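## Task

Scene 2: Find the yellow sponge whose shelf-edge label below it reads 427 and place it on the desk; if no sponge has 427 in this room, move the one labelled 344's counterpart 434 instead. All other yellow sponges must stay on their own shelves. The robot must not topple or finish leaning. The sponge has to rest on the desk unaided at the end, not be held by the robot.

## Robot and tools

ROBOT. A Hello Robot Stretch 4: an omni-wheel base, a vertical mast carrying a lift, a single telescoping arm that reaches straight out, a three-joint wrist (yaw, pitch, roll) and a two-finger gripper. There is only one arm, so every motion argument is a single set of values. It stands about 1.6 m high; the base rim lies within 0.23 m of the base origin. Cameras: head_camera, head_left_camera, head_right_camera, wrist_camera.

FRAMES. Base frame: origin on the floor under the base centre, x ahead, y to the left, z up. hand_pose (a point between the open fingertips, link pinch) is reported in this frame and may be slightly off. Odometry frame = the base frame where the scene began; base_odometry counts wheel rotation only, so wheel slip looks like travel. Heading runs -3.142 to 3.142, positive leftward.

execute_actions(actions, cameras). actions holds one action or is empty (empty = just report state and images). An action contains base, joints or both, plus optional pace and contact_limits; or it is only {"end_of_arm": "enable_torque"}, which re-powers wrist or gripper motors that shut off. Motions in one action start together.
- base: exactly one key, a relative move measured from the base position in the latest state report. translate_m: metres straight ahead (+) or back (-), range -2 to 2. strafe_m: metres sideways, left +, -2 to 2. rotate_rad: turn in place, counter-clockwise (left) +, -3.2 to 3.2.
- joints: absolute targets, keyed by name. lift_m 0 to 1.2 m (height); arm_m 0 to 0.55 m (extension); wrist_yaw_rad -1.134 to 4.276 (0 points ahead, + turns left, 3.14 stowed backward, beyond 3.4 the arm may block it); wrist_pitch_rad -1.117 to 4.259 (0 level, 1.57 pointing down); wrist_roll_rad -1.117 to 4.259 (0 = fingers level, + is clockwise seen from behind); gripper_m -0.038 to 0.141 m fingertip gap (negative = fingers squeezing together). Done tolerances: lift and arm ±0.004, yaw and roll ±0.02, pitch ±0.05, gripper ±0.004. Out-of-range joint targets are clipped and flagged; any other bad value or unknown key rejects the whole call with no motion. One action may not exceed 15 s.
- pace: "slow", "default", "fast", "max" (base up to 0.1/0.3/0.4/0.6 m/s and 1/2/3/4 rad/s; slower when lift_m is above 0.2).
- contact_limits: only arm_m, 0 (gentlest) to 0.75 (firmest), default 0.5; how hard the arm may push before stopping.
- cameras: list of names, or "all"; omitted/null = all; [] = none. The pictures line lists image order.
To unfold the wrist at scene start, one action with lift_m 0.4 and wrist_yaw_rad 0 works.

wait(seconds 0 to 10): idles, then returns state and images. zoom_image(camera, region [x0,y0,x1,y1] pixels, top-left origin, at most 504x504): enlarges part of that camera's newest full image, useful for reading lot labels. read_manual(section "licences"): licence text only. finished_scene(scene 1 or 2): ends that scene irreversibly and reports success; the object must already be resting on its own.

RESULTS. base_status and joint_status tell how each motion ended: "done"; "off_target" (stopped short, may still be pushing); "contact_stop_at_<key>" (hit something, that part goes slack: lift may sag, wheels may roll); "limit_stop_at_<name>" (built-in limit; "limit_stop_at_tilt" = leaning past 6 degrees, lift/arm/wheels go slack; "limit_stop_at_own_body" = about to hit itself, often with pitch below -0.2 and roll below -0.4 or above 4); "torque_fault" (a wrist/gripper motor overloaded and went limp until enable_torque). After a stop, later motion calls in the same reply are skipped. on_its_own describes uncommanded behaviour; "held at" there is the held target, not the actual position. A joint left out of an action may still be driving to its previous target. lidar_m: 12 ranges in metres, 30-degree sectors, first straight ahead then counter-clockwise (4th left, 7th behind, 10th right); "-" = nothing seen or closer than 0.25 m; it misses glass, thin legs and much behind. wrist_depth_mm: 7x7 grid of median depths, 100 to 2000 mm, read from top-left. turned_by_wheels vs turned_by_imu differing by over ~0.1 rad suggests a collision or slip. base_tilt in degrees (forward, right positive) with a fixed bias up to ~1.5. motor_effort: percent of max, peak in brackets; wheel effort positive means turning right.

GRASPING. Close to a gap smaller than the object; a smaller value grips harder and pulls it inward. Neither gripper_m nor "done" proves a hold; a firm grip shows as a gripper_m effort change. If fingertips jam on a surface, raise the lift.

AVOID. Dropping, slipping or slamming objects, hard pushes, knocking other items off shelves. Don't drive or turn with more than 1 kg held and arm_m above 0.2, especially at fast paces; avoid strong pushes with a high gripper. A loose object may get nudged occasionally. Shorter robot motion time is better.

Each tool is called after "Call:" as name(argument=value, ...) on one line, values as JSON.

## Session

Call:
execute_actions(actions=[])

Scene clock: 0.00 s.
base_odometry: x=+0.000 y=+0.000 heading=+0.000 (m, m, rad; odometry frame)
turned_by_wheels: +0.000 (rad since the last result)
turned_by_imu: +0.000 (rad since the last result)
base_tilt: forward=+0.2 right=+0.0 (deg)
lidar_m: 0.74 0.74 0.85 1.35 1.78 0.89 0.79 1.51 1.69 1.40 1.39 0.92
base_status: not commanded
joint_positions: lift_m=+0.185 arm_m=+0.000 wrist_yaw_rad=+3.107 wrist_pitch_rad=-0.007 wrist_roll_rad=+0.018 gripper_m=+0.057
joint_status: not commanded
motor_effort: lift_m=+21 arm_m=+0 wrist_yaw_rad=+0 wrist_pitch_rad=-7 wrist_roll_rad=+0 gripper_m=-3 wheel_0=+0 wheel_1=+0 wheel_2=+0 (%)
hand_pose: x=-0.1139 y=+0.0974 z=+0.3654 quat_wxyz=(+0.017, +0.004, +0.009, +1.000) (m; base frame)
wrist_depth_mm: - 142 1708 1808 1983 - - / - 132 960 1098 1983 - - / - 133 195 1397 1397 1576 - / 119 141 279 1756 1921 - - / 1397 1537 1618 1808 1921 - - / 1366 1464 198 1397 213 1618 1499 / 976 891 991 154 946 946 1078
pictures: head_camera, head_left_camera, head_right_camera, wrist_camera
Images, in order (width x height): head_camera 420x560, head_left_camera 420x672, head_right_camera 420x672, wrist_camera 616x392.

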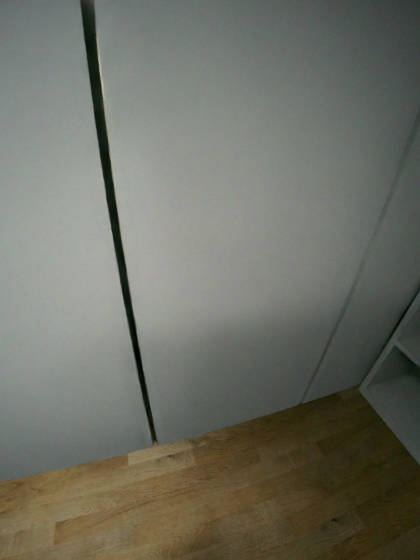

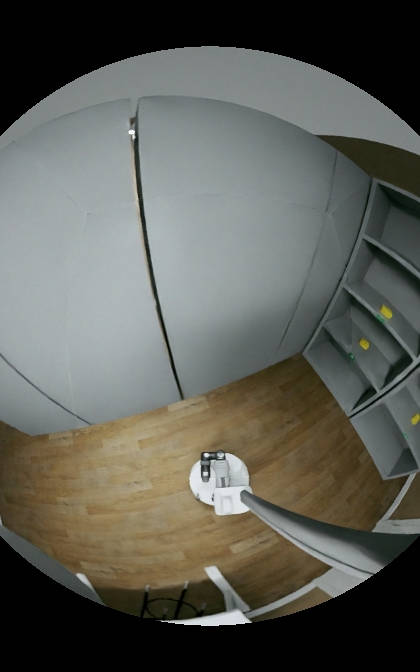

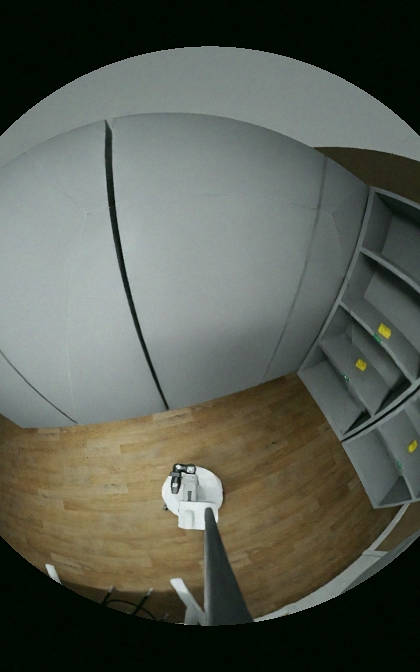

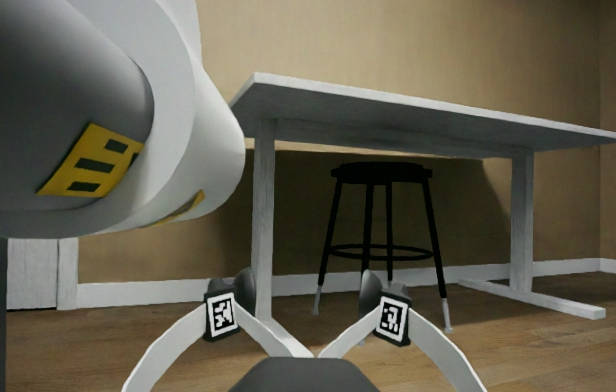

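Call:
execute_actions(actions=[{"base":{"rotate_rad":-1.26},"joints":{"lift_m":0.5,"wrist_yaw_rad":0,"gripper_m":0.14,"arm_m":0.05},"pace":"fast"}], cameras=[])

Call:
execute_actions(actions=[{"joints":{"arm_m":0.3},"pace":"fast"}], cameras=["wrist_camera","head_camera"])

Scene clock: 7.27 s.
base_odometry: x=+0.000 y=+0.000 heading=-1.260 (m, m, rad; odometry frame)
turned_by_wheels: -1.260 (rad since the last result)
turned_by_imu: -1.247 (rad since the last result)
base_tilt: forward=+0.2 right=-0.1 (deg)
lidar_m: 1.37 1.10 0.78 0.74 0.78 1.05 2.91 1.06 0.77 0.94 1.51 1.46
base_status: done
joint_positions: lift_m=+0.500 arm_m=+0.049 wrist_yaw_rad=+0.001 wrist_pitch_rad=-0.007 wrist_roll_rad=+0.018 gripper_m=+0.140
joint_status: all done
motor_effort: lift_m=+24(27) arm_m=+8(7) wrist_yaw_rad=-1(8) wrist_pitch_rad=-6(6) wrist_roll_rad=+1(1) gripper_m=+1(1) wheel_0=+0(8) wheel_1=-1(12) wheel_2=-1(8) (%)
hand_pose: x=+0.5080 y=-0.0872 z=+0.6801 quat_wxyz=(+1.000, +0.009, -0.004, +0.000) (m; base frame)
wrist_depth_mm: 1160 1499 1537 1336 1464 1430 1336 / 1182 1537 1576 1576 1576 1576 1430 / 1138 1464 1464 1229 1366 1576 1308 / 1182 1576 1537 1576 1576 1576 1430 / 1098 1366 1430 1255 1537 1618 1336 / 1205 205 1576 1576 1618 217 1366 / 1205 1430 1537 151 1537 1464 1366
pictures: none
No camera images: the call's "cameras" was empty. Leave "cameras" out to get every camera's image.

Scene clock: 8.83 s.
base_odometry: x=+0.000 y=+0.000 heading=-1.260 (m, m, rad; odometry frame)
turned_by_wheels: +0.000 (rad since the last result)
turned_by_imu: +0.001 (rad since the last result)
base_tilt: forward=+0.2 right=-0.1 (deg)
lidar_m: 1.37 1.08 0.79 0.75 0.79 1.07 2.91 1.09 0.77 0.94 1.52 1.45
base_status: not commanded
joint_positions: lift_m=+0.500 arm_m=+0.299 wrist_yaw_rad=+0.000 wrist_pitch_rad=-0.008 wrist_roll_rad=+0.018 gripper_m=+0.140
joint_status: all done
motor_effort: lift_m=+24(24) arm_m=+8(8) wrist_yaw_rad=+0(2) wrist_pitch_rad=-7(7) wrist_roll_rad=+1(1) gripper_m=+1(1) wheel_0=-1(0) wheel_1=-1(1) wheel_2=-1(1) (%)
hand_pose: x=+0.7579 y=-0.0874 z=+0.6801 quat_wxyz=(+1.000, +0.009, -0.004, +0.000) (m; base frame)
wrist_depth_mm: 1182 1336 1336 1336 1336 1336 1336 / 960 946 1336 991 1308 1336 1336 / 1138 1336 1308 1042 1336 1308 1255 / 1182 1308 1308 1336 1336 1336 1336 / 1098 1308 1308 1025 1308 1366 1336 / 1118 205 866 866 866 218 1255 / 1205 1308 1308 151 1308 1336 1336
pictures: head_camera, wrist_camera
Images, in order (width x height): head_camera 420x560, wrist_camera 616x392.

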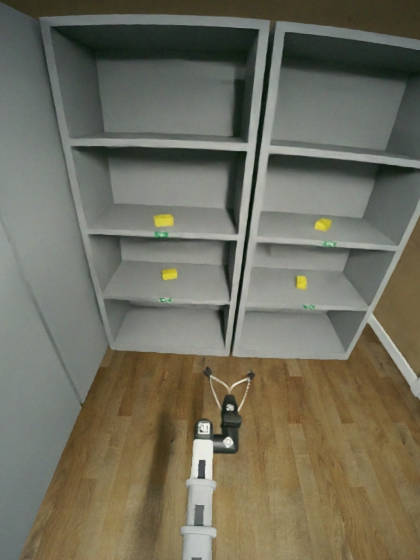

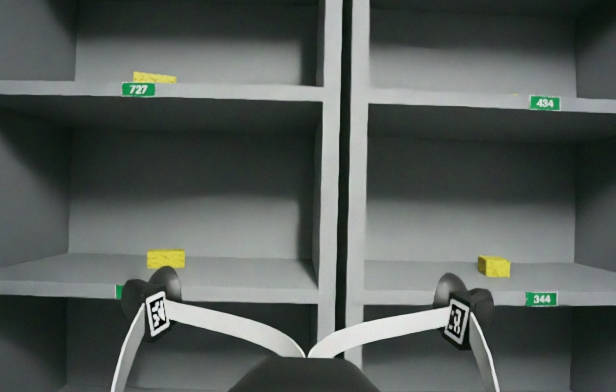

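Call:
execute_actions(actions=[{"joints":{"lift_m":0.42},"pace":"fast"}], cameras=["wrist_camera"])

Scene clock: 16.83 s.
base_odometry: x=+0.000 y=+0.000 heading=-1.260 (m, m, rad; odometry frame)
turned_by_wheels: +0.000 (rad since the last result)
turned_by_imu: +0.001 (rad since the last result)
base_tilt: forward=+0.3 right=+0.0 (deg)
lidar_m: 1.38 1.09 0.78 0.75 0.79 1.07 2.92 1.06 0.78 0.92 1.52 1.44
base_status: not commanded
joint_positions: lift_m=+0.420 arm_m=+0.299 wrist_yaw_rad=+0.000 wrist_pitch_rad=-0.008 wrist_roll_rad=+0.018 gripper_m=+0.140
joint_status: all done
motor_effort: lift_m=+18(22) arm_m=+8(8) wrist_yaw_rad=+0(1) wrist_pitch_rad=-7(4) wrist_roll_rad=+1(1) gripper_m=+1(1) wheel_0=-1(0) wheel_1=-1(1) wheel_2=-1(1) (%)
hand_pose: x=+0.7579 y=-0.0874 z=+0.6006 quat_wxyz=(+1.000, +0.009, -0.004, +0.000) (m; base frame)
wrist_depth_mm: 1098 1308 1308 1281 1336 1366 1336 / 1025 1025 1008 991 960 960 1008 / 1182 1336 1308 1308 1308 1366 1336 / 1182 1308 1308 1336 1308 1336 1336 / 1098 1025 1098 891 1205 1098 1255 / 1205 205 1308 1308 1336 218 1336 / 1182 1229 1308 151 1336 1255 1308
pictures: wrist_camera
Images, in order (width x height): wrist_camera 616x392.

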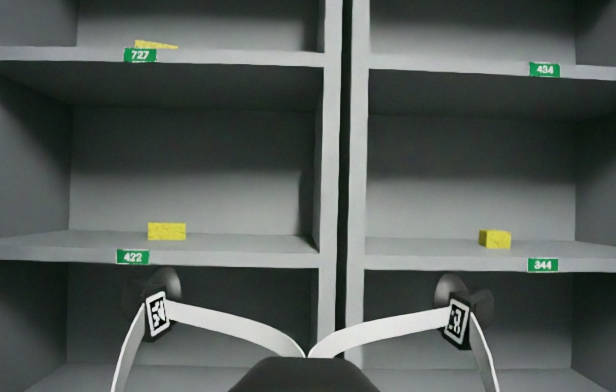

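Call:
execute_actions(actions=[{"base":{"translate_m":-2},"joints":{"arm_m":0,"wrist_yaw_rad":-1.1},"pace":"max"}], cameras=[])

Call:
execute_actions(actions=[{"base":{"translate_m":-0.5},"pace":"max"}], cameras=["head_left_camera"])

Scene clock: 32.80 s.
base_odometry: x=-0.611 y=+1.904 heading=-1.260 (m, m, rad; odometry frame)
turned_by_wheels: +0.000 (rad since the last result)
turned_by_imu: -0.005 (rad since the last result)
base_tilt: forward=+0.2 right=+0.0 (deg)
lidar_m: 3.06 1.04 0.75 0.72 1.32 0.95 0.91 0.90 1.24 1.02 0.84 1.10
base_status: done
joint_positions: lift_m=+0.420 arm_m=+0.002 wrist_yaw_rad=-1.100 wrist_pitch_rad=-0.007 wrist_roll_rad=+0.017 gripper_m=+0.140
joint_status: all done
motor_effort: lift_m=+18(18) arm_m=-8(10) wrist_yaw_rad=+0(8) wrist_pitch_rad=-9(7) wrist_roll_rad=+1(1) gripper_m=+1(1) wheel_0=+1(6) wheel_1=+2(6) wheel_2=+1(11) (%)
hand_pose: x=+0.2257 y=-0.2968 z=+0.6005 quat_wxyz=(+0.852, +0.006, -0.008, -0.523) (m; base frame)
wrist_depth_mm: - - 1863 1661 1464 1366 1255 / - - 1921 1708 1499 1336 1255 / - - 1863 1661 1464 1336 1255 / - 1430 1229 1118 1042 1366 1255 / - 1576 1808 1661 1430 1336 1229 / - 206 1756 1618 1078 218 1229 / 1430 1397 1537 151 1366 1308 1229
pictures: none
No camera images: the call's "cameras" was empty. Leave "cameras" out to get every camera's image.

Scene clock: 35.27 s.
base_odometry: x=-0.764 y=+2.380 heading=-1.260 (m, m, rad; odometry frame)
turned_by_wheels: +0.000 (rad since the last result)
turned_by_imu: -0.001 (rad since the last result)
base_tilt: forward=+0.2 right=+0.0 (deg)
lidar_m: 3.02 1.03 0.93 1.77 0.59 0.41 0.40 0.42 0.52 1.46 1.10 1.13
base_status: done
joint_positions: lift_m=+0.420 arm_m=+0.002 wrist_yaw_rad=-1.100 wrist_pitch_rad=-0.007 wrist_roll_rad=+0.017 gripper_m=+0.140
joint_status: not commanded
motor_effort: lift_m=+18(18) arm_m=-8(8) wrist_yaw_rad=+0(0) wrist_pitch_rad=-8(7) wrist_roll_rad=+1(1) gripper_m=+2(1) wheel_0=+0(6) wheel_1=+1(5) wheel_2=-1(13) (%)
hand_pose: x=+0.2257 y=-0.2968 z=+0.6005 quat_wxyz=(+0.852, +0.006, -0.008, -0.523) (m; base frame)
wrist_depth_mm: - - 1863 1661 1537 1336 1255 / - - 1863 1661 1499 1366 1255 / - - 1863 1661 1499 1366 1255 / 1756 1397 1281 1618 1499 1336 1255 / 1808 - 1808 1618 1464 1366 1255 / 1808 206 1308 1618 1430 219 1229 / 1464 1397 1397 151 1430 1336 1229
pictures: head_left_camera
Images, in order (width x height): head_left_camera 420x672.

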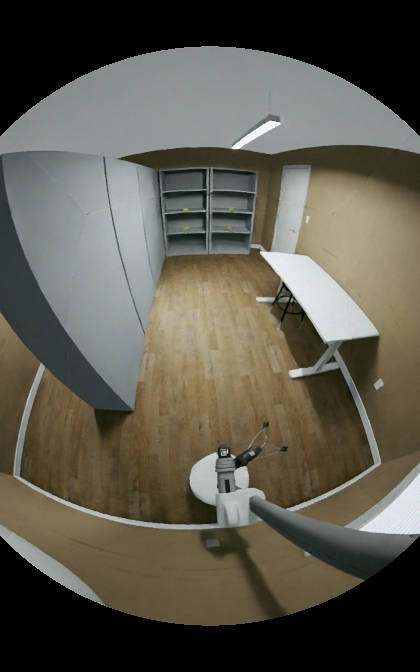

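Clear to strafe (end at 0.59 ahead).

Call:
execute_actions(actions=[{"base":{"strafe_m":1.75},"pace":"max"}], cameras=["head_left_camera","head_camera"])

Scene clock: 45.80 s.
base_odometry: x=+0.902 y=+2.916 heading=-1.260 (m, m, rad; odometry frame)
turned_by_wheels: +0.000 (rad since the last result)
turned_by_imu: +0.008 (rad since the last result)
base_tilt: forward=+0.2 right=+0.0 (deg)
lidar_m: 1.80 0.63 0.45 0.42 0.43 0.46 0.44 0.46 0.63 1.62 0.84 0.82
base_status: done
joint_positions: lift_m=+0.420 arm_m=+0.002 wrist_yaw_rad=-1.100 wrist_pitch_rad=-0.007 wrist_roll_rad=+0.017 gripper_m=+0.140
joint_status: not commanded
motor_effort: lift_m=+21(21) arm_m=-8(8) wrist_yaw_rad=+0(0) wrist_pitch_rad=-8(10) wrist_roll_rad=+1(1) gripper_m=+0(1) wheel_0=+1(12) wheel_1=+2(12) wheel_2=-1(2) (%)
hand_pose: x=+0.2257 y=-0.2968 z=+0.6003 quat_wxyz=(+0.852, +0.006, -0.008, -0.523) (m; base frame)
wrist_depth_mm: 1182 750 707 1060 - - - / 1025 1025 723 - - - - / 1281 1336 715 - - - - / 1281 1308 723 - - - - / 991 820 723 - - - - / 1308 205 668 1983 - 218 - / 1255 1205 691 151 1537 1499 1618
pictures: head_camera, head_left_camera
Images, in order (width x height): head_camera 420x560, head_left_camera 420x672.

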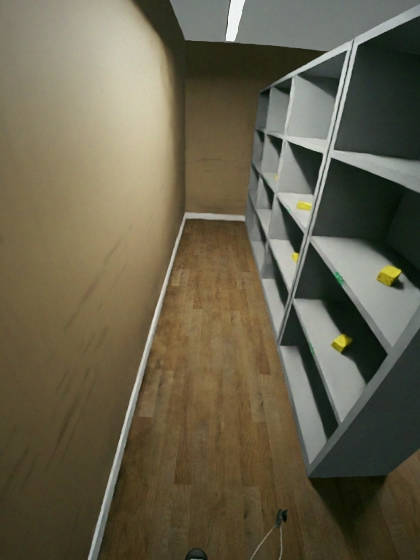

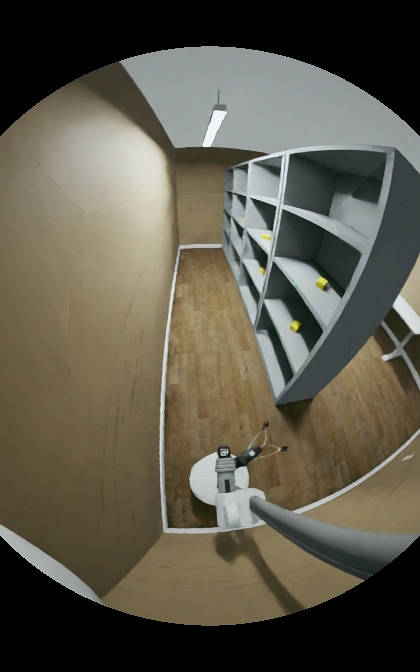

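Call:
execute_actions(actions=[{"base":{"strafe_m":0.1},"joints":{"wrist_yaw_rad":-0.8,"lift_m":0.46},"pace":"max"}], cameras=["wrist_camera"])

Call:
execute_actions(actions=[{"base":{"translate_m":0.3},"pace":"max"}], cameras=["wrist_camera"])

Scene clock: 53.40 s.
base_odometry: x=+0.997 y=+2.946 heading=-1.260 (m, m, rad; odometry frame)
turned_by_wheels: +0.000 (rad since the last result)
turned_by_imu: +0.002 (rad since the last result)
base_tilt: forward=+0.3 right=-0.1 (deg)
lidar_m: 1.39 0.48 0.34 0.31 0.34 0.45 0.43 0.45 0.62 1.63 0.89 0.94
base_status: done
joint_positions: lift_m=+0.460 arm_m=+0.002 wrist_yaw_rad=-0.801 wrist_pitch_rad=-0.008 wrist_roll_rad=+0.017 gripper_m=+0.140
joint_status: all done
motor_effort: lift_m=+22(26) arm_m=-8(8) wrist_yaw_rad=+1(7) wrist_pitch_rad=-7(6) wrist_roll_rad=+1(1) gripper_m=+0(1) wheel_0=+0(13) wheel_1=+0(10) wheel_2=-1(1) (%)
hand_pose: x=+0.3109 y=-0.2679 z=+0.6403 quat_wxyz=(+0.921, +0.007, -0.007, -0.390) (m; base frame)
wrist_depth_mm: - 1499 1499 1397 842 - - / - - 1397 866 842 - - / - 1366 1464 1397 831 - - / - 1397 1537 1397 831 - - / - 1397 1160 1008 842 - - / - 205 1499 854 768 219 - / 1576 1336 1430 151 842 1537 1756
pictures: wrist_camera
Images, in order (width x height): wrist_camera 616x392.

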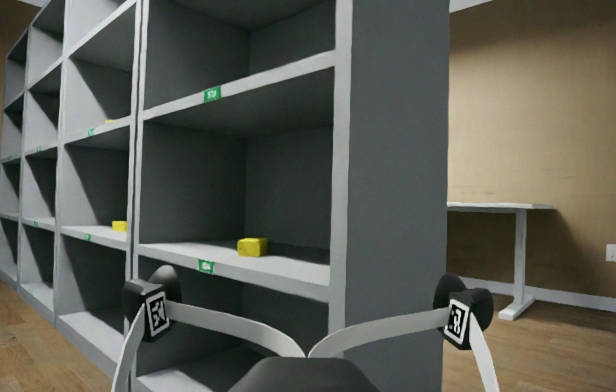

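Scene clock: 55.43 s.
base_odometry: x=+1.089 y=+2.661 heading=-1.260 (m, m, rad; odometry frame)
turned_by_wheels: +0.000 (rad since the last result)
turned_by_imu: +0.002 (rad since the last result)
base_tilt: forward=+0.2 right=+0.0 (deg)
lidar_m: 1.43 0.49 0.35 0.33 0.33 0.47 0.74 0.78 1.05 1.14 0.71 0.93
base_status: done
joint_positions: lift_m=+0.460 arm_m=+0.002 wrist_yaw_rad=-0.800 wrist_pitch_rad=-0.008 wrist_roll_rad=+0.017 gripper_m=+0.140
joint_status: not commanded
motor_effort: lift_m=+22(22) arm_m=-8(8) wrist_yaw_rad=+0(1) wrist_pitch_rad=-5(8) wrist_roll_rad=+1(1) gripper_m=+0(1) wheel_0=+0(6) wheel_1=+0(7) wheel_2=-2(12) (%)
hand_pose: x=+0.3110 y=-0.2679 z=+0.6403 quat_wxyz=(+0.921, +0.007, -0.007, -0.389) (m; base frame)
wrist_depth_mm: - 1756 1160 1366 1098 564 741 / - 1863 1138 866 842 750 732 / - 1756 1160 1336 1160 991 732 / - 1863 1182 1366 1138 960 732 / - 1756 1098 1229 1098 891 741 / - 205 1118 1281 661 217 759 / 1576 1336 1160 151 1078 525 778
pictures: wrist_camera
Images, in order (width x height): wrist_camera 616x392.

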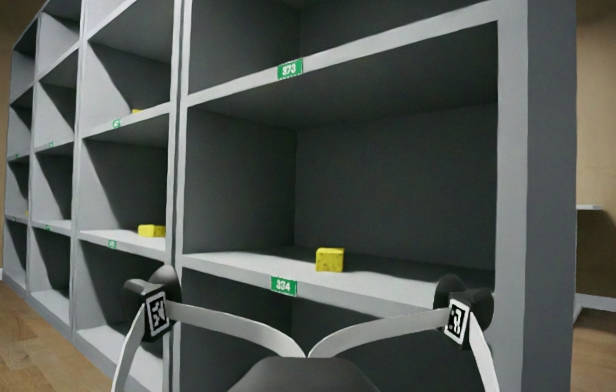

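Call:
execute_actions(actions=[{"base":{"translate_m":0.95},"pace":"max"}], cameras=["wrist_camera"])

Scene clock: 81.83 s.
base_odometry: x=+1.380 y=+1.756 heading=-1.260 (m, m, rad; odometry frame)
turned_by_wheels: +0.000 (rad since the last result)
turned_by_imu: +0.005 (rad since the last result)
base_tilt: forward=+0.2 right=+0.0 (deg)
lidar_m: 1.48 0.51 0.36 0.34 0.36 0.50 1.36 1.76 0.68 0.64 0.67 0.91
base_status: done
joint_positions: lift_m=+0.460 arm_m=+0.002 wrist_yaw_rad=-0.800 wrist_pitch_rad=-0.008 wrist_roll_rad=+0.017 gripper_m=+0.140
joint_status: not commanded
motor_effort: lift_m=+23(22) arm_m=-8(8) wrist_yaw_rad=+0(0) wrist_pitch_rad=-6(6) wrist_roll_rad=+1(1) gripper_m=-1(0) wheel_0=-2(6) wheel_1=-1(11) wheel_2=-1(13) (%)
hand_pose: x=+0.3110 y=-0.2679 z=+0.6403 quat_wxyz=(+0.921, +0.007, -0.007, -0.389) (m; base frame)
wrist_depth_mm: - 1661 1182 1366 661 549 466 / - 1921 1098 866 854 750 466 / - 1756 1182 1336 1138 960 466 / - 1863 1182 1336 1138 960 466 / - 1756 1098 991 1060 931 462 / - 205 1098 1281 647 218 459 / 1576 1308 1138 151 1078 508 455
pictures: wrist_camera
Images, in order (width x height): wrist_camera 616x392.

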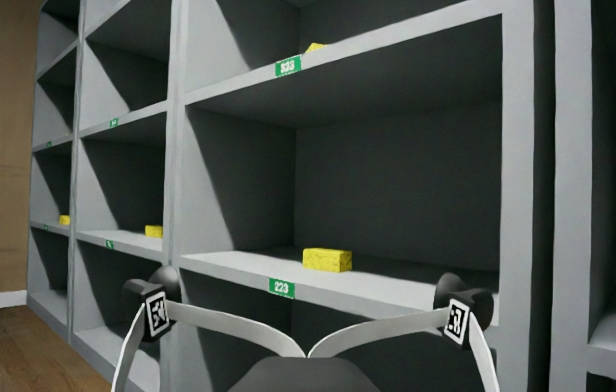

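Call:
execute_actions(actions=[{"base":{"translate_m":0.95},"pace":"max"}], cameras=["wrist_camera"])

Scene clock: 94.23 s.
base_odometry: x=+1.670 y=+0.852 heading=-1.260 (m, m, rad; odometry frame)
turned_by_wheels: +0.000 (rad since the last result)
turned_by_imu: +0.006 (rad since the last result)
base_tilt: forward=+0.3 right=+0.0 (deg)
lidar_m: 1.52 0.53 0.38 0.35 0.37 0.52 1.39 0.92 0.65 0.63 0.65 0.90
base_status: done
joint_positions: lift_m=+0.460 arm_m=+0.002 wrist_yaw_rad=-0.800 wrist_pitch_rad=-0.008 wrist_roll_rad=+0.017 gripper_m=+0.140
joint_status: not commanded
motor_effort: lift_m=+22(22) arm_m=-8(8) wrist_yaw_rad=+1(1) wrist_pitch_rad=-6(7) wrist_roll_rad=+1(1) gripper_m=+0(0) wheel_0=+0(6) wheel_1=+0(8) wheel_2=+0(13) (%)
hand_pose: x=+0.3110 y=-0.2679 z=+0.6403 quat_wxyz=(+0.921, +0.007, -0.007, -0.389) (m; base frame)
wrist_depth_mm: 1661 1576 1160 1336 654 539 477 / 1661 1863 1078 866 842 759 473 / 1661 1756 1160 1308 1118 946 469 / 1661 1808 1160 1308 1098 946 469 / 1661 1756 1078 1205 1042 917 469 / 1708 205 1098 1229 627 217 462 / 1576 1308 1118 151 1060 492 445
pictures: wrist_camera
Images, in order (width x height): wrist_camera 616x392.

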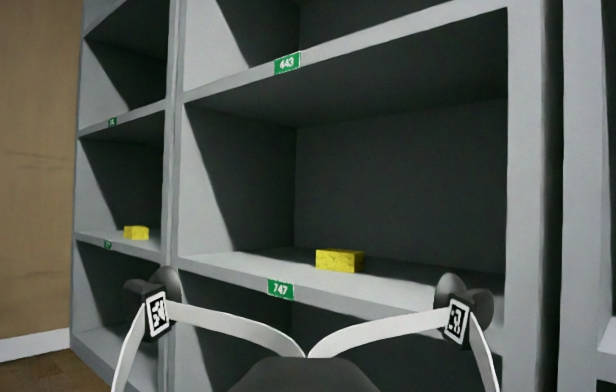

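Call:
execute_actions(actions=[{"base":{"translate_m":0.5},"joints":{"arm_m":0.5},"pace":"max"}], cameras=["wrist_camera","head_right_camera"])

Scene clock: 100.13 s.
base_odometry: x=+1.823 y=+0.376 heading=-1.261 (m, m, rad; odometry frame)
turned_by_wheels: +0.000 (rad since the last result)
turned_by_imu: +0.003 (rad since the last result)
base_tilt: forward=+0.2 right=+0.0 (deg)
lidar_m: 1.53 0.54 0.38 0.36 0.38 0.55 1.42 0.92 0.65 0.62 0.65 0.87
base_status: done
joint_positions: lift_m=+0.460 arm_m=+0.499 wrist_yaw_rad=-0.799 wrist_pitch_rad=-0.007 wrist_roll_rad=+0.018 gripper_m=+0.140
joint_status: all done
motor_effort: lift_m=+22(22) arm_m=+8(10) wrist_yaw_rad=-2(2) wrist_pitch_rad=-7(6) wrist_roll_rad=+1(1) gripper_m=+1(0) wheel_0=-1(5) wheel_1=+0(5) wheel_2=-1(11) (%)
hand_pose: x=+0.8079 y=-0.2678 z=+0.6403 quat_wxyz=(+0.921, +0.007, -0.007, -0.389) (m; base frame)
wrist_depth_mm: 820 960 1098 1255 627 569 442 / 831 960 1008 866 854 831 445 / 831 960 1078 1255 1098 931 439 / 831 960 1078 1255 1098 931 439 / 831 960 1060 1229 1042 904 439 / 820 205 1042 778 615 218 436 / 831 931 1060 151 1060 866 433
pictures: head_right_camera, wrist_camera
Images, in order (width x height): head_right_camera 420x672, wrist_camera 616x392.

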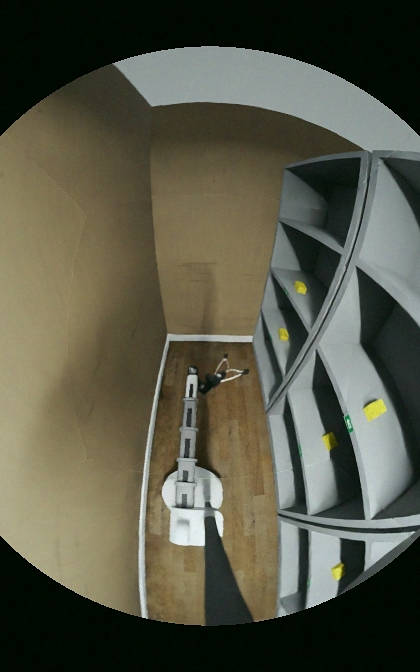

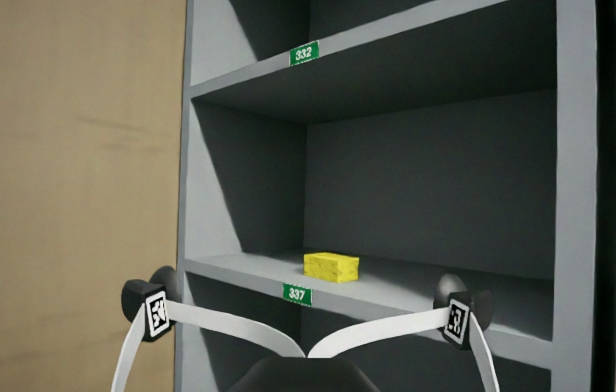

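None; get 434.

Call:
execute_actions(actions=[{"base":{"translate_m":-2},"joints":{"arm_m":0,"wrist_yaw_rad":-1.1,"lift_m":0.3},"pace":"max"}], cameras=[])

Call:
execute_actions(actions=[{"base":{"translate_m":-0.7},"pace":"max"}], cameras=[])

Call:
execute_actions(actions=[{"base":{"strafe_m":-2},"pace":"max"}], cameras=[])

Call:
execute_actions(actions=[{"base":{"translate_m":2},"joints":{"wrist_yaw_rad":0},"pace":"max"}], cameras=[])

Call:
execute_actions(actions=[{"base":{"translate_m":1.15},"joints":{"lift_m":0.925,"wrist_pitch_rad":0.25},"pace":"max"}], cameras=["head_camera","wrist_camera"])

Scene clock: 114.13 s.
base_odometry: x=+1.212 y=+2.280 heading=-1.261 (m, m, rad; odometry frame)
turned_by_wheels: +0.000 (rad since the last result)
turned_by_imu: -0.005 (rad since the last result)
base_tilt: forward=+0.2 right=+0.0 (deg)
lidar_m: 1.45 0.49 0.34 0.34 0.35 0.48 1.15 1.18 1.60 0.65 0.67 0.92
base_status: done
joint_positions: lift_m=+0.300 arm_m=+0.002 wrist_yaw_rad=-1.100 wrist_pitch_rad=-0.007 wrist_roll_rad=+0.017 gripper_m=+0.140
joint_status: all done
motor_effort: lift_m=+19(19) arm_m=-8(10) wrist_yaw_rad=+1(10) wrist_pitch_rad=-7(4) wrist_roll_rad=+1(1) gripper_m=+0(1) wheel_0=-1(7) wheel_1=+0(5) wheel_2=+0(10) (%)
hand_pose: x=+0.2256 y=-0.2968 z=+0.4805 quat_wxyz=(+0.852, +0.005, -0.008, -0.523) (m; base frame)
wrist_depth_mm: 1008 842 904 931 931 878 866 / 1397 831 991 1160 1025 931 854 / 1499 831 991 1138 1025 931 854 / 1430 831 946 1098 707 904 854 / 1499 831 991 1118 1008 917 842 / 1430 205 917 1118 976 218 854 / 1042 809 946 151 991 904 854
pictures: none
No camera images: the call's "cameras" was empty. Leave "cameras" out to get every camera's image.

Scene clock: 116.93 s.
base_odometry: x=+0.999 y=+2.947 heading=-1.261 (m, m, rad; odometry frame)
turned_by_wheels: +0.000 (rad since the last result)
turned_by_imu: -0.001 (rad since the last result)
base_tilt: forward=+0.3 right=+0.0 (deg)
lidar_m: 1.40 0.49 0.35 0.31 0.34 0.46 0.45 0.46 0.62 1.61 0.89 0.95
base_status: done
joint_positions: lift_m=+0.300 arm_m=+0.002 wrist_yaw_rad=-1.100 wrist_pitch_rad=-0.007 wrist_roll_rad=+0.017 gripper_m=+0.140
joint_status: not commanded
motor_effort: lift_m=+19(19) arm_m=-8(8) wrist_yaw_rad=+1(1) wrist_pitch_rad=-7(7) wrist_roll_rad=+2(1) gripper_m=+0(1) wheel_0=+1(7) wheel_1=+1(7) wheel_2=-1(17) (%)
hand_pose: x=+0.2256 y=-0.2968 z=+0.4805 quat_wxyz=(+0.852, +0.005, -0.008, -0.523) (m; base frame)
wrist_depth_mm: 1042 946 820 1042 - - - / 1255 1430 831 1060 - - - / 1255 1464 831 1060 - - - / 1205 1430 788 1060 - - - / 1281 1464 798 1078 - - - / 1255 205 732 1078 1983 219 - / 1025 960 768 151 1281 1205 1336
pictures: none
No camera images: the call's "cameras" was empty. Leave "cameras" out to get every camera's image.

Scene clock: 121.83 s.
base_odometry: x=-0.906 y=+2.337 heading=-1.261 (m, m, rad; odometry frame)
turned_by_wheels: +0.000 (rad since the last result)
turned_by_imu: -0.006 (rad since the last result)
base_tilt: forward=+0.3 right=-0.1 (deg)
lidar_m: 2.20 1.26 1.06 1.76 0.58 0.42 0.38 0.37 0.51 1.41 1.09 0.98
base_status: done
joint_positions: lift_m=+0.300 arm_m=+0.002 wrist_yaw_rad=-1.100 wrist_pitch_rad=-0.007 wrist_roll_rad=+0.017 gripper_m=+0.140
joint_status: not commanded
motor_effort: lift_m=+19(19) arm_m=-8(8) wrist_yaw_rad=+0(1) wrist_pitch_rad=-7(6) wrist_roll_rad=+2(2) gripper_m=+1(1) wheel_0=-2(12) wheel_1=+0(12) wheel_2=-1(1) (%)
hand_pose: x=+0.2256 y=-0.2968 z=+0.4805 quat_wxyz=(+0.852, +0.005, -0.008, -0.523) (m; base frame)
wrist_depth_mm: - 1863 1708 1499 1336 1229 1160 / - 1921 1661 1464 1336 1229 1118 / 1205 1060 1160 1464 1336 1229 1118 / - 1863 1618 1464 1336 1229 1160 / - 1863 1576 1464 1336 1205 1118 / 1756 205 1138 1464 1308 218 1118 / 1229 1160 1138 151 1255 1160 1118
pictures: none
No camera images: the call's "cameras" was empty. Leave "cameras" out to get every camera's image.

Scene clock: 126.90 s.
base_odometry: x=-0.296 y=+0.432 heading=-1.261 (m, m, rad; odometry frame)
turned_by_wheels: +0.000 (rad since the last result)
turned_by_imu: +0.008 (rad since the last result)
base_tilt: forward=+0.3 right=+0.0 (deg)
lidar_m: 1.90 1.34 0.95 0.90 0.94 1.27 2.38 0.87 0.62 0.57 0.59 1.89
base_status: done
joint_positions: lift_m=+0.300 arm_m=+0.002 wrist_yaw_rad=+0.000 wrist_pitch_rad=-0.007 wrist_roll_rad=+0.017 gripper_m=+0.140
joint_status: all done
motor_effort: lift_m=+19(19) arm_m=-8(8) wrist_yaw_rad=+1(6) wrist_pitch_rad=-7(7) wrist_roll_rad=+2(1) gripper_m=+1(0) wheel_0=-1(6) wheel_1=-1(7) wheel_2=+0(14) (%)
hand_pose: x=+0.4611 y=-0.0875 z=+0.4805 quat_wxyz=(+1.000, +0.009, -0.004, +0.000) (m; base frame)
wrist_depth_mm: 1499 1863 1983 1863 1921 - 1808 / 1537 1863 - - - - 1756 / 1537 - - - - - 1808 / 1576 - - - - - 1808 / 1576 - - - - - 1808 / 1499 205 1661 1661 1661 218 1708 / 1229 1160 1229 151 1281 1182 1308
pictures: none
No camera images: the call's "cameras" was empty. Leave "cameras" out to get every camera's image.

Scene clock: 130.47 s.
base_odometry: x=+0.055 y=-0.663 heading=-1.261 (m, m, rad; odometry frame)
turned_by_wheels: +0.000 (rad since the last result)
turned_by_imu: +0.005 (rad since the last result)
base_tilt: forward=+0.2 right=+0.0 (deg)
lidar_m: 0.75 0.77 0.98 0.92 0.96 1.30 3.64 1.06 1.22 1.30 1.10 0.78
base_status: done
joint_positions: lift_m=+0.925 arm_m=+0.002 wrist_yaw_rad=+0.000 wrist_pitch_rad=+0.252 wrist_roll_rad=+0.017 gripper_m=+0.140
joint_status: all done
motor_effort: lift_m=+22(29) arm_m=-8(8) wrist_yaw_rad=+0(1) wrist_pitch_rad=-5(5) wrist_roll_rad=+1(1) gripper_m=+1(0) wheel_0=-2(7) wheel_1=-2(6) wheel_2=+0(14) (%)
hand_pose: x=+0.4520 y=-0.0875 z=+1.0311 quat_wxyz=(+0.992, +0.009, +0.126, -0.001) (m; base frame)
wrist_depth_mm: 891 891 484 891 904 904 917 / 904 931 504 917 931 946 960 / 946 960 517 946 976 960 976 / 574 591 535 603 627 647 661 / 1025 1025 554 1025 1042 1042 1042 / 1042 205 569 1060 1060 218 1078 / 854 842 661 151 904 878 960
pictures: head_camera, wrist_camera
Images, in order (width x height): head_camera 420x560, wrist_camera 616x392.

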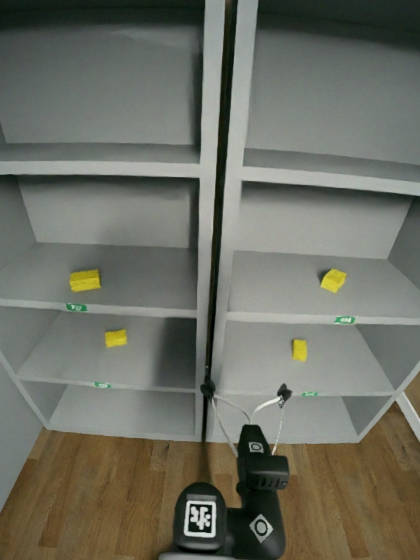

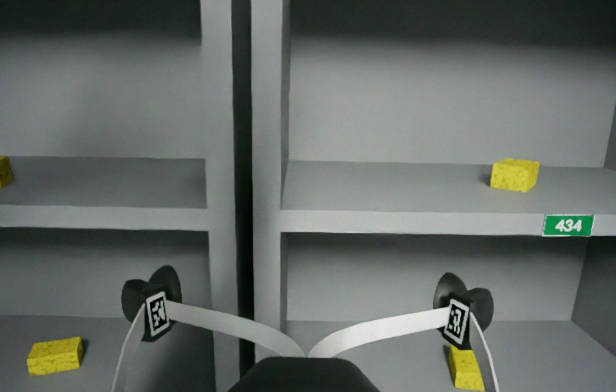

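Call:
execute_actions(actions=[{"base":{"rotate_rad":-0.335},"joints":{"arm_m":0.15},"pace":"fast"}], cameras=[])

Call:
execute_actions(actions=[{"base":{"translate_m":0.15},"joints":{"arm_m":0.27}}], cameras=["head_camera","wrist_camera"])

Scene clock: 140.40 s.
base_odometry: x=+0.055 y=-0.663 heading=-1.596 (m, m, rad; odometry frame)
turned_by_wheels: -0.335 (rad since the last result)
turned_by_imu: -0.330 (rad since the last result)
base_tilt: forward=+0.2 right=-0.1 (deg)
lidar_m: 0.76 0.73 0.82 0.93 0.92 1.03 1.65 1.40 1.06 1.31 1.33 0.93
base_status: done
joint_positions: lift_m=+0.925 arm_m=+0.149 wrist_yaw_rad=+0.000 wrist_pitch_rad=+0.252 wrist_roll_rad=+0.017 gripper_m=+0.140
joint_status: all done
motor_effort: lift_m=+22(22) arm_m=+8(9) wrist_yaw_rad=+0(0) wrist_pitch_rad=-8(7) wrist_roll_rad=+1(1) gripper_m=+0(1) wheel_0=+2(6) wheel_1=+1(5) wheel_2=+1(7) (%)
hand_pose: x=+0.5988 y=-0.0874 z=+1.0311 quat_wxyz=(+0.992, +0.009, +0.126, -0.001) (m; base frame)
wrist_depth_mm: 539 741 798 866 946 854 683 / 521 768 842 891 976 866 699 / 512 798 842 931 991 878 699 / 469 580 597 609 621 640 661 / 389 413 452 976 1078 878 723 / 462 206 931 1042 1118 218 759 / 445 820 891 151 917 842 788
pictures: none
No camera images: the call's "cameras" was empty. Leave "cameras" out to get every camera's image.

Scene clock: 142.23 s.
base_odometry: x=+0.051 y=-0.813 heading=-1.596 (m, m, rad; odometry frame)
turned_by_wheels: +0.000 (rad since the last result)
turned_by_imu: +0.001 (rad since the last result)
base_tilt: forward=+0.3 right=+0.0 (deg)
lidar_m: 0.61 0.60 0.67 1.00 0.98 1.08 1.75 1.19 1.14 1.29 1.27 0.75
base_status: done
joint_positions: lift_m=+0.925 arm_m=+0.269 wrist_yaw_rad=+0.000 wrist_pitch_rad=+0.252 wrist_roll_rad=+0.017 gripper_m=+0.140
joint_status: all done
motor_effort: lift_m=+22(22) arm_m=+8(8) wrist_yaw_rad=+0(0) wrist_pitch_rad=-7(8) wrist_roll_rad=+2(1) gripper_m=-1(0) wheel_0=+0(6) wheel_1=+1(5) wheel_2=+1(9) (%)
hand_pose: x=+0.7188 y=-0.0874 z=+1.0311 quat_wxyz=(+0.992, +0.009, +0.126, -0.001) (m; base frame)
wrist_depth_mm: 500 530 569 615 668 715 597 / 508 544 585 634 691 741 603 / 521 564 609 654 732 750 615 / 530 559 591 609 559 634 580 / 366 370 379 382 379 394 397 / 267 206 277 279 282 218 286 / 216 207 218 151 235 257 609
pictures: head_camera, wrist_camera
Images, in order (width x height): head_camera 420x560, wrist_camera 616x392.

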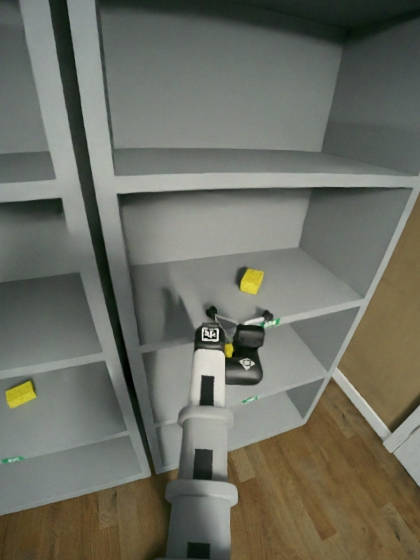

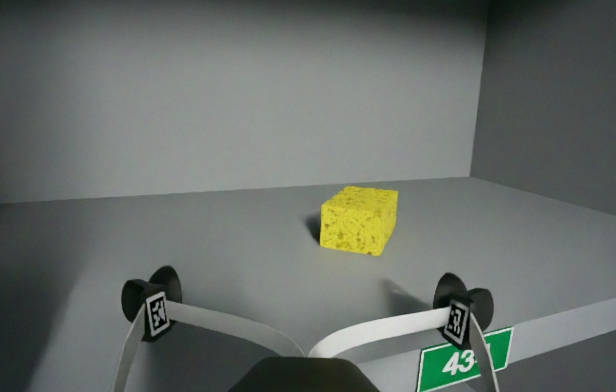

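Call:
execute_actions(actions=[{"joints":{"arm_m":0.47,"wrist_yaw_rad":-0.2,"lift_m":0.92}}], cameras=["head_camera","wrist_camera"])

Scene clock: 152.83 s.
base_odometry: x=+0.051 y=-0.813 heading=-1.596 (m, m, rad; odometry frame)
turned_by_wheels: +0.000 (rad since the last result)
turned_by_imu: +0.002 (rad since the last result)
base_tilt: forward=+0.3 right=+0.0 (deg)
lidar_m: 0.61 0.60 0.67 0.99 0.99 1.10 1.76 1.20 1.14 1.29 1.28 0.76
base_status: not commanded
joint_positions: lift_m=+0.920 arm_m=+0.469 wrist_yaw_rad=-0.200 wrist_pitch_rad=+0.252 wrist_roll_rad=+0.017 gripper_m=+0.140
joint_status: all done
motor_effort: lift_m=+17(20) arm_m=+8(11) wrist_yaw_rad=-1(3) wrist_pitch_rad=-7(6) wrist_roll_rad=+2(1) gripper_m=+0(0) wheel_0=+0(0) wheel_1=+1(1) wheel_2=+0(1) (%)
hand_pose: x=+0.8959 y=-0.1412 z=+1.0265 quat_wxyz=(+0.987, +0.021, +0.124, -0.100) (m; base frame)
wrist_depth_mm: 357 394 436 500 574 544 455 / 366 404 452 517 597 554 469 / 377 415 466 535 621 564 477 / 384 427 473 530 597 549 480 / 355 359 364 254 375 382 384 / 259 206 209 204 273 219 277 / 209 200 211 151 215 206 224
pictures: head_camera, wrist_camera
Images, in order (width x height): head_camera 420x560, wrist_camera 616x392.

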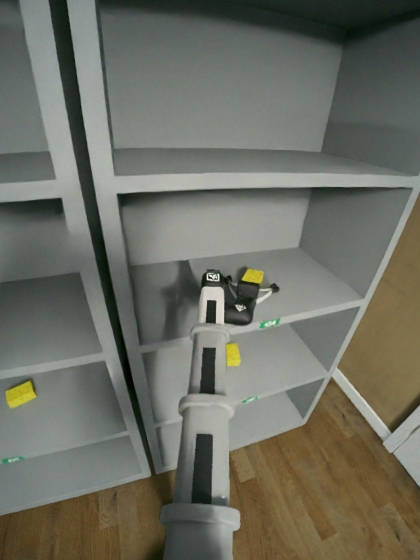

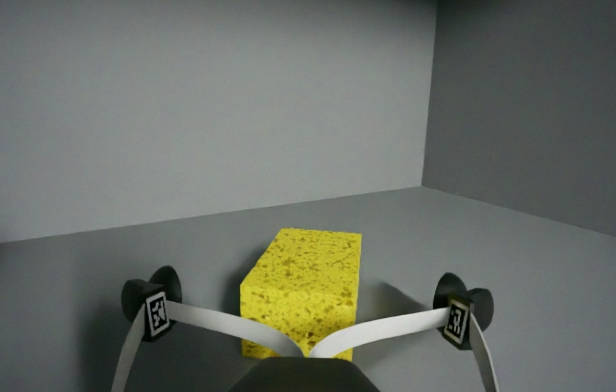

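Call:
execute_actions(actions=[{"joints":{"gripper_m":0.01,"lift_m":0.915}}], cameras=["wrist_camera"])

Call:
execute_actions(actions=[{"joints":{"lift_m":0.95}}], cameras=["wrist_camera"])

Scene clock: 162.03 s.
base_odometry: x=+0.051 y=-0.813 heading=-1.596 (m, m, rad; odometry frame)
turned_by_wheels: +0.000 (rad since the last result)
turned_by_imu: +0.002 (rad since the last result)
base_tilt: forward=+0.2 right=+0.0 (deg)
lidar_m: 0.61 0.58 0.65 0.99 0.98 1.08 1.77 1.21 1.14 1.27 1.26 0.74
base_status: not commanded
joint_positions: lift_m=+0.915 arm_m=+0.469 wrist_yaw_rad=-0.200 wrist_pitch_rad=+0.252 wrist_roll_rad=+0.017 gripper_m=+0.010
joint_status: all done
motor_effort: lift_m=+18(18) arm_m=+8(9) wrist_yaw_rad=+0(0) wrist_pitch_rad=-7(8) wrist_roll_rad=+1(1) gripper_m=-19(18) wheel_0=+0(0) wheel_1=+1(1) wheel_2=+0(0) (%)
hand_pose: x=+0.8959 y=-0.1412 z=+1.0215 quat_wxyz=(+0.987, +0.021, +0.124, -0.100) (m; base frame)
wrist_depth_mm: 357 392 439 496 574 549 462 / 364 402 452 517 591 554 466 / 373 415 469 535 621 569 473 / 384 430 477 525 580 535 480 / 342 347 353 231 364 368 370 / 250 254 189 189 189 266 266 / 202 186 195 193 192 191 216
pictures: wrist_camera
Images, in order (width x height): wrist_camera 616x392.

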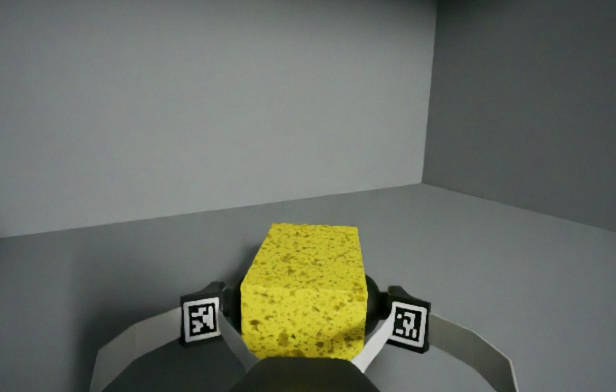

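Scene clock: 163.00 s.
base_odometry: x=+0.051 y=-0.813 heading=-1.596 (m, m, rad; odometry frame)
turned_by_wheels: +0.000 (rad since the last result)
turned_by_imu: +0.000 (rad since the last result)
base_tilt: forward=+0.3 right=+0.0 (deg)
lidar_m: 0.61 0.60 0.67 0.98 0.97 1.09 1.76 1.20 1.14 1.29 1.28 0.74
base_status: not commanded
joint_positions: lift_m=+0.950 arm_m=+0.469 wrist_yaw_rad=-0.200 wrist_pitch_rad=+0.252 wrist_roll_rad=+0.017 gripper_m=+0.010
joint_status: all done
motor_effort: lift_m=+24(26) arm_m=+9(9) wrist_yaw_rad=+0(1) wrist_pitch_rad=-7(6) wrist_roll_rad=+2(1) gripper_m=-20(19) wheel_0=+0(0) wheel_1=+1(1) wheel_2=+0(0) (%)
hand_pose: x=+0.8959 y=-0.1412 z=+1.0560 quat_wxyz=(+0.987, +0.021, +0.124, -0.100) (m; base frame)
wrist_depth_mm: 357 392 439 500 574 544 459 / 364 404 455 512 603 554 466 / 377 415 466 535 627 569 477 / 387 430 484 554 634 569 480 / 392 421 442 231 455 462 466 / 314 319 189 189 190 332 334 / 252 233 238 193 238 239 266
pictures: wrist_camera
Images, in order (width x height): wrist_camera 616x392.

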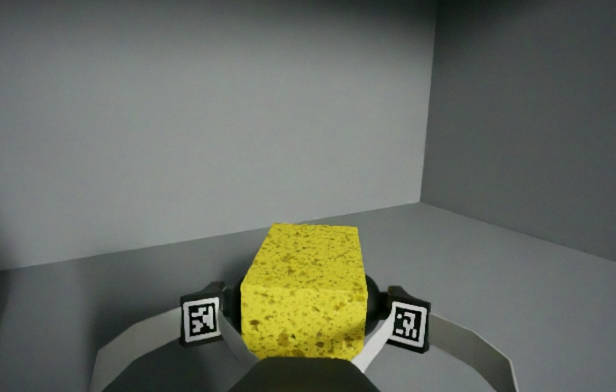

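Call:
execute_actions(actions=[{"joints":{"arm_m":0,"wrist_yaw_rad":0},"pace":"fast"}], cameras=[])

Call:
execute_actions(actions=[{"base":{"rotate_rad":-2.18},"joints":{"lift_m":0.75}}], cameras=[])

Call:
execute_actions(actions=[{"base":{"translate_m":0.55},"joints":{"arm_m":0.45},"pace":"fast"}], cameras=["wrist_camera","head_camera"])

Scene clock: 171.50 s.
base_odometry: x=+0.051 y=-0.813 heading=-1.596 (m, m, rad; odometry frame)
turned_by_wheels: +0.000 (rad since the last result)
turned_by_imu: +0.002 (rad since the last result)
base_tilt: forward=+0.2 right=+0.0 (deg)
lidar_m: 0.61 0.60 0.66 1.00 0.97 1.08 1.76 1.20 1.16 1.28 1.28 0.75
base_status: not commanded
joint_positions: lift_m=+0.950 arm_m=+0.002 wrist_yaw_rad=+0.000 wrist_pitch_rad=+0.253 wrist_roll_rad=+0.017 gripper_m=+0.010
joint_status: all done
motor_effort: lift_m=+24(24) arm_m=-8(8) wrist_yaw_rad=+0(4) wrist_pitch_rad=-9(7) wrist_roll_rad=+1(1) gripper_m=-20(20) wheel_0=+0(0) wheel_1=+1(1) wheel_2=+0(0) (%)
hand_pose: x=+0.4521 y=-0.0875 z=+1.0558 quat_wxyz=(+0.992, +0.009, +0.126, -0.001) (m; base frame)
wrist_depth_mm: 539 750 798 854 931 854 691 / 530 759 831 891 976 866 699 / 512 788 854 931 1025 878 699 / 500 683 699 715 732 750 683 / 410 439 449 230 539 831 715 / 399 842 189 189 190 854 750 / 445 778 866 193 866 809 788
pictures: none
No camera images: the call's "cameras" was empty. Leave "cameras" out to get every camera's image.

Scene clock: 174.03 s.
base_odometry: x=+0.051 y=-0.813 heading=+2.507 (m, m, rad; odometry frame)
turned_by_wheels: -2.180 (rad since the last result)
turned_by_imu: -2.160 (rad since the last result)
base_tilt: forward=+0.3 right=-0.1 (deg)
lidar_m: 1.15 1.28 1.28 0.81 0.63 0.60 0.65 0.99 0.97 1.06 1.56 1.46
base_status: done
joint_positions: lift_m=+0.750 arm_m=+0.002 wrist_yaw_rad=+0.000 wrist_pitch_rad=+0.253 wrist_roll_rad=+0.017 gripper_m=+0.010
joint_status: all done
motor_effort: lift_m=+18(25) arm_m=-8(9) wrist_yaw_rad=+0(0) wrist_pitch_rad=-9(8) wrist_roll_rad=+1(1) gripper_m=-21(20) wheel_0=+1(6) wheel_1=+1(7) wheel_2=+0(6) (%)
hand_pose: x=+0.4522 y=-0.0874 z=+0.8564 quat_wxyz=(+0.992, +0.009, +0.126, -0.001) (m; base frame)
wrist_depth_mm: 1060 1229 1499 1921 - - - / 1060 1281 1576 - - - - / 1078 1308 1537 1921 - - - / 1118 1308 1499 1160 1430 - - / 1138 1366 1661 230 - - - / 1138 1366 189 189 189 1808 1863 / 1182 1281 1366 193 1336 1336 1537
pictures: none
No camera images: the call's "cameras" was empty. Leave "cameras" out to get every camera's image.

Scene clock: 176.80 s.
base_odometry: x=-0.392 y=-0.487 heading=+2.507 (m, m, rad; odometry frame)
turned_by_wheels: +0.000 (rad since the last result)
turned_by_imu: +0.003 (rad since the last result)
base_tilt: forward=+0.2 right=+0.0 (deg)
lidar_m: 0.61 0.91 0.92 1.04 1.08 1.05 1.14 1.32 1.30 1.41 2.07 0.61
base_status: done
joint_positions: lift_m=+0.750 arm_m=+0.449 wrist_yaw_rad=+0.000 wrist_pitch_rad=+0.252 wrist_roll_rad=+0.017 gripper_m=+0.010
joint_status: all done
motor_effort: lift_m=+18(18) arm_m=+8(9) wrist_yaw_rad=-1(1) wrist_pitch_rad=-7(10) wrist_roll_rad=+2(1) gripper_m=-18(19) wheel_0=+1(7) wheel_1=+1(4) wheel_2=+0(12) (%)
hand_pose: x=+0.8989 y=-0.0874 z=+0.8564 quat_wxyz=(+0.992, +0.009, +0.126, -0.001) (m; base frame)
wrist_depth_mm: 554 654 798 1042 1499 - - / 564 676 820 1078 1576 - - / 574 683 866 1118 1661 - - / 591 707 854 1008 1025 1042 1078 / 574 615 627 231 640 647 654 / 442 449 188 189 190 466 469 / 357 325 338 192 336 338 382
pictures: head_camera, wrist_camera
Images, in order (width x height): head_camera 420x560, wrist_camera 616x392.

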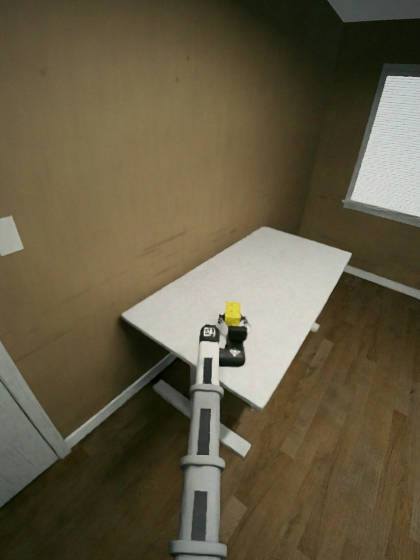

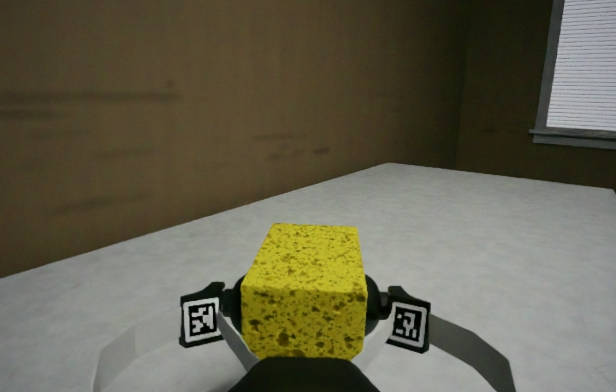

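Call:
execute_actions(actions=[{"joints":{"lift_m":0.646}}], cameras=[])

Call:
execute_actions(actions=[{"joints":{"gripper_m":0.12}}], cameras=[])

Call:
execute_actions(actions=[{"joints":{"arm_m":0.33,"lift_m":0.68},"pace":"fast"}], cameras=["wrist_camera"])

Call:
finished_scene(scene=2)

Scene clock: 187.50 s.
base_odometry: x=-0.392 y=-0.487 heading=+2.507 (m, m, rad; odometry frame)
turned_by_wheels: +0.000 (rad since the last result)
turned_by_imu: +0.002 (rad since the last result)
base_tilt: forward=+0.3 right=+0.0 (deg)
lidar_m: 0.62 0.91 0.92 1.04 1.08 1.06 1.13 1.33 1.29 1.40 2.06 0.61
base_status: not commanded
joint_positions: lift_m=+0.646 arm_m=+0.449 wrist_yaw_rad=+0.000 wrist_pitch_rad=+0.252 wrist_roll_rad=+0.017 gripper_m=+0.010
joint_status: all done
motor_effort: lift_m=+18(17) arm_m=+8(8) wrist_yaw_rad=-1(1) wrist_pitch_rad=-7(4) wrist_roll_rad=+2(1) gripper_m=-19(19) wheel_0=+0(0) wheel_1=+1(1) wheel_2=+0(0) (%)
hand_pose: x=+0.8989 y=-0.0874 z=+0.7525 quat_wxyz=(+0.992, +0.009, +0.126, -0.001) (m; base frame)
wrist_depth_mm: 554 647 820 1042 1464 - - / 564 668 831 1098 1576 - - / 574 683 866 1078 1430 - - / 539 549 559 574 580 597 609 / 345 351 357 232 366 370 375 / 253 257 189 189 190 268 268 / 204 187 196 193 192 193 220
pictures: none
No camera images: the call's "cameras" was empty. Leave "cameras" out to get every camera's image.

Scene clock: 189.47 s.
base_odometry: x=-0.392 y=-0.487 heading=+2.507 (m, m, rad; odometry frame)
turned_by_wheels: +0.000 (rad since the last result)
turned_by_imu: +0.001 (rad since the last result)
base_tilt: forward=+0.2 right=-0.1 (deg)
lidar_m: 0.62 0.90 0.92 1.03 1.08 1.06 1.13 1.32 1.30 1.41 2.06 0.61
base_status: not commanded
joint_positions: lift_m=+0.646 arm_m=+0.449 wrist_yaw_rad=+0.000 wrist_pitch_rad=+0.252 wrist_roll_rad=+0.017 gripper_m=+0.120
joint_status: all done
motor_effort: lift_m=+17(17) arm_m=+8(8) wrist_yaw_rad=-1(1) wrist_pitch_rad=-6(7) wrist_roll_rad=+2(1) gripper_m=+0(19) wheel_0=+0(0) wheel_1=+1(1) wheel_2=+0(0) (%)
hand_pose: x=+0.8989 y=-0.0874 z=+0.7525 quat_wxyz=(+0.992, +0.009, +0.126, -0.001) (m; base frame)
wrist_depth_mm: 559 647 798 1060 1499 - - / 564 668 831 1078 1537 - - / 574 683 854 1078 1430 - - / 539 549 559 574 585 597 615 / 345 351 357 245 364 370 375 / 253 233 207 204 213 254 270 / 204 196 206 146 208 201 220
pictures: none
No camera images: the call's "cameras" was empty. Leave "cameras" out to get every camera's image.

Scene clock: 190.63 s.
base_odometry: x=-0.392 y=-0.487 heading=+2.507 (m, m, rad; odometry frame)
turned_by_wheels: +0.000 (rad since the last result)
turned_by_imu: +0.000 (rad since the last result)
base_tilt: forward=+0.2 right=+0.0 (deg)
lidar_m: 0.64 0.94 0.92 1.03 1.09 1.05 1.14 1.31 1.30 1.40 2.07 0.61
base_status: not commanded
joint_positions: lift_m=+0.680 arm_m=+0.331 wrist_yaw_rad=+0.000 wrist_pitch_rad=+0.252 wrist_roll_rad=+0.017 gripper_m=+0.120
joint_status: all done
motor_effort: lift_m=+24(23) arm_m=-8(9) wrist_yaw_rad=+0(1) wrist_pitch_rad=-7(7) wrist_roll_rad=+1(2) gripper_m=-1(1) wheel_0=+0(0) wheel_1=+1(1) wheel_2=+0(0) (%)
hand_pose: x=+0.7817 y=-0.0874 z=+0.7860 quat_wxyz=(+0.992, +0.009, +0.126, -0.001) (m; base frame)
wrist_depth_mm: 609 723 878 1182 1576 - - / 621 741 904 1205 1708 - - / 640 759 946 1182 1576 - - / 627 676 691 715 723 741 759 / 427 436 442 357 455 459 466 / 314 289 291 327 312 317 334 / 253 244 256 146 259 249 266
pictures: wrist_camera
Images, in order (width x height): wrist_camera 616x392.

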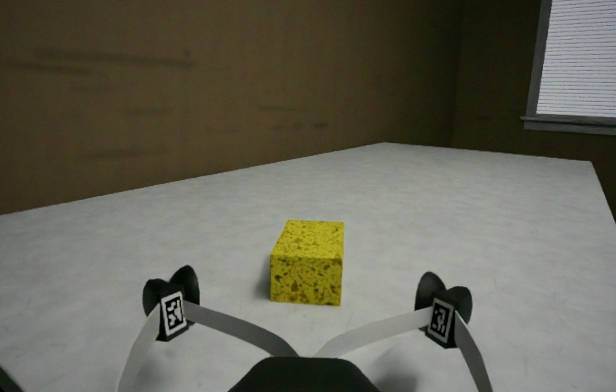

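The scene is finished: the task was done.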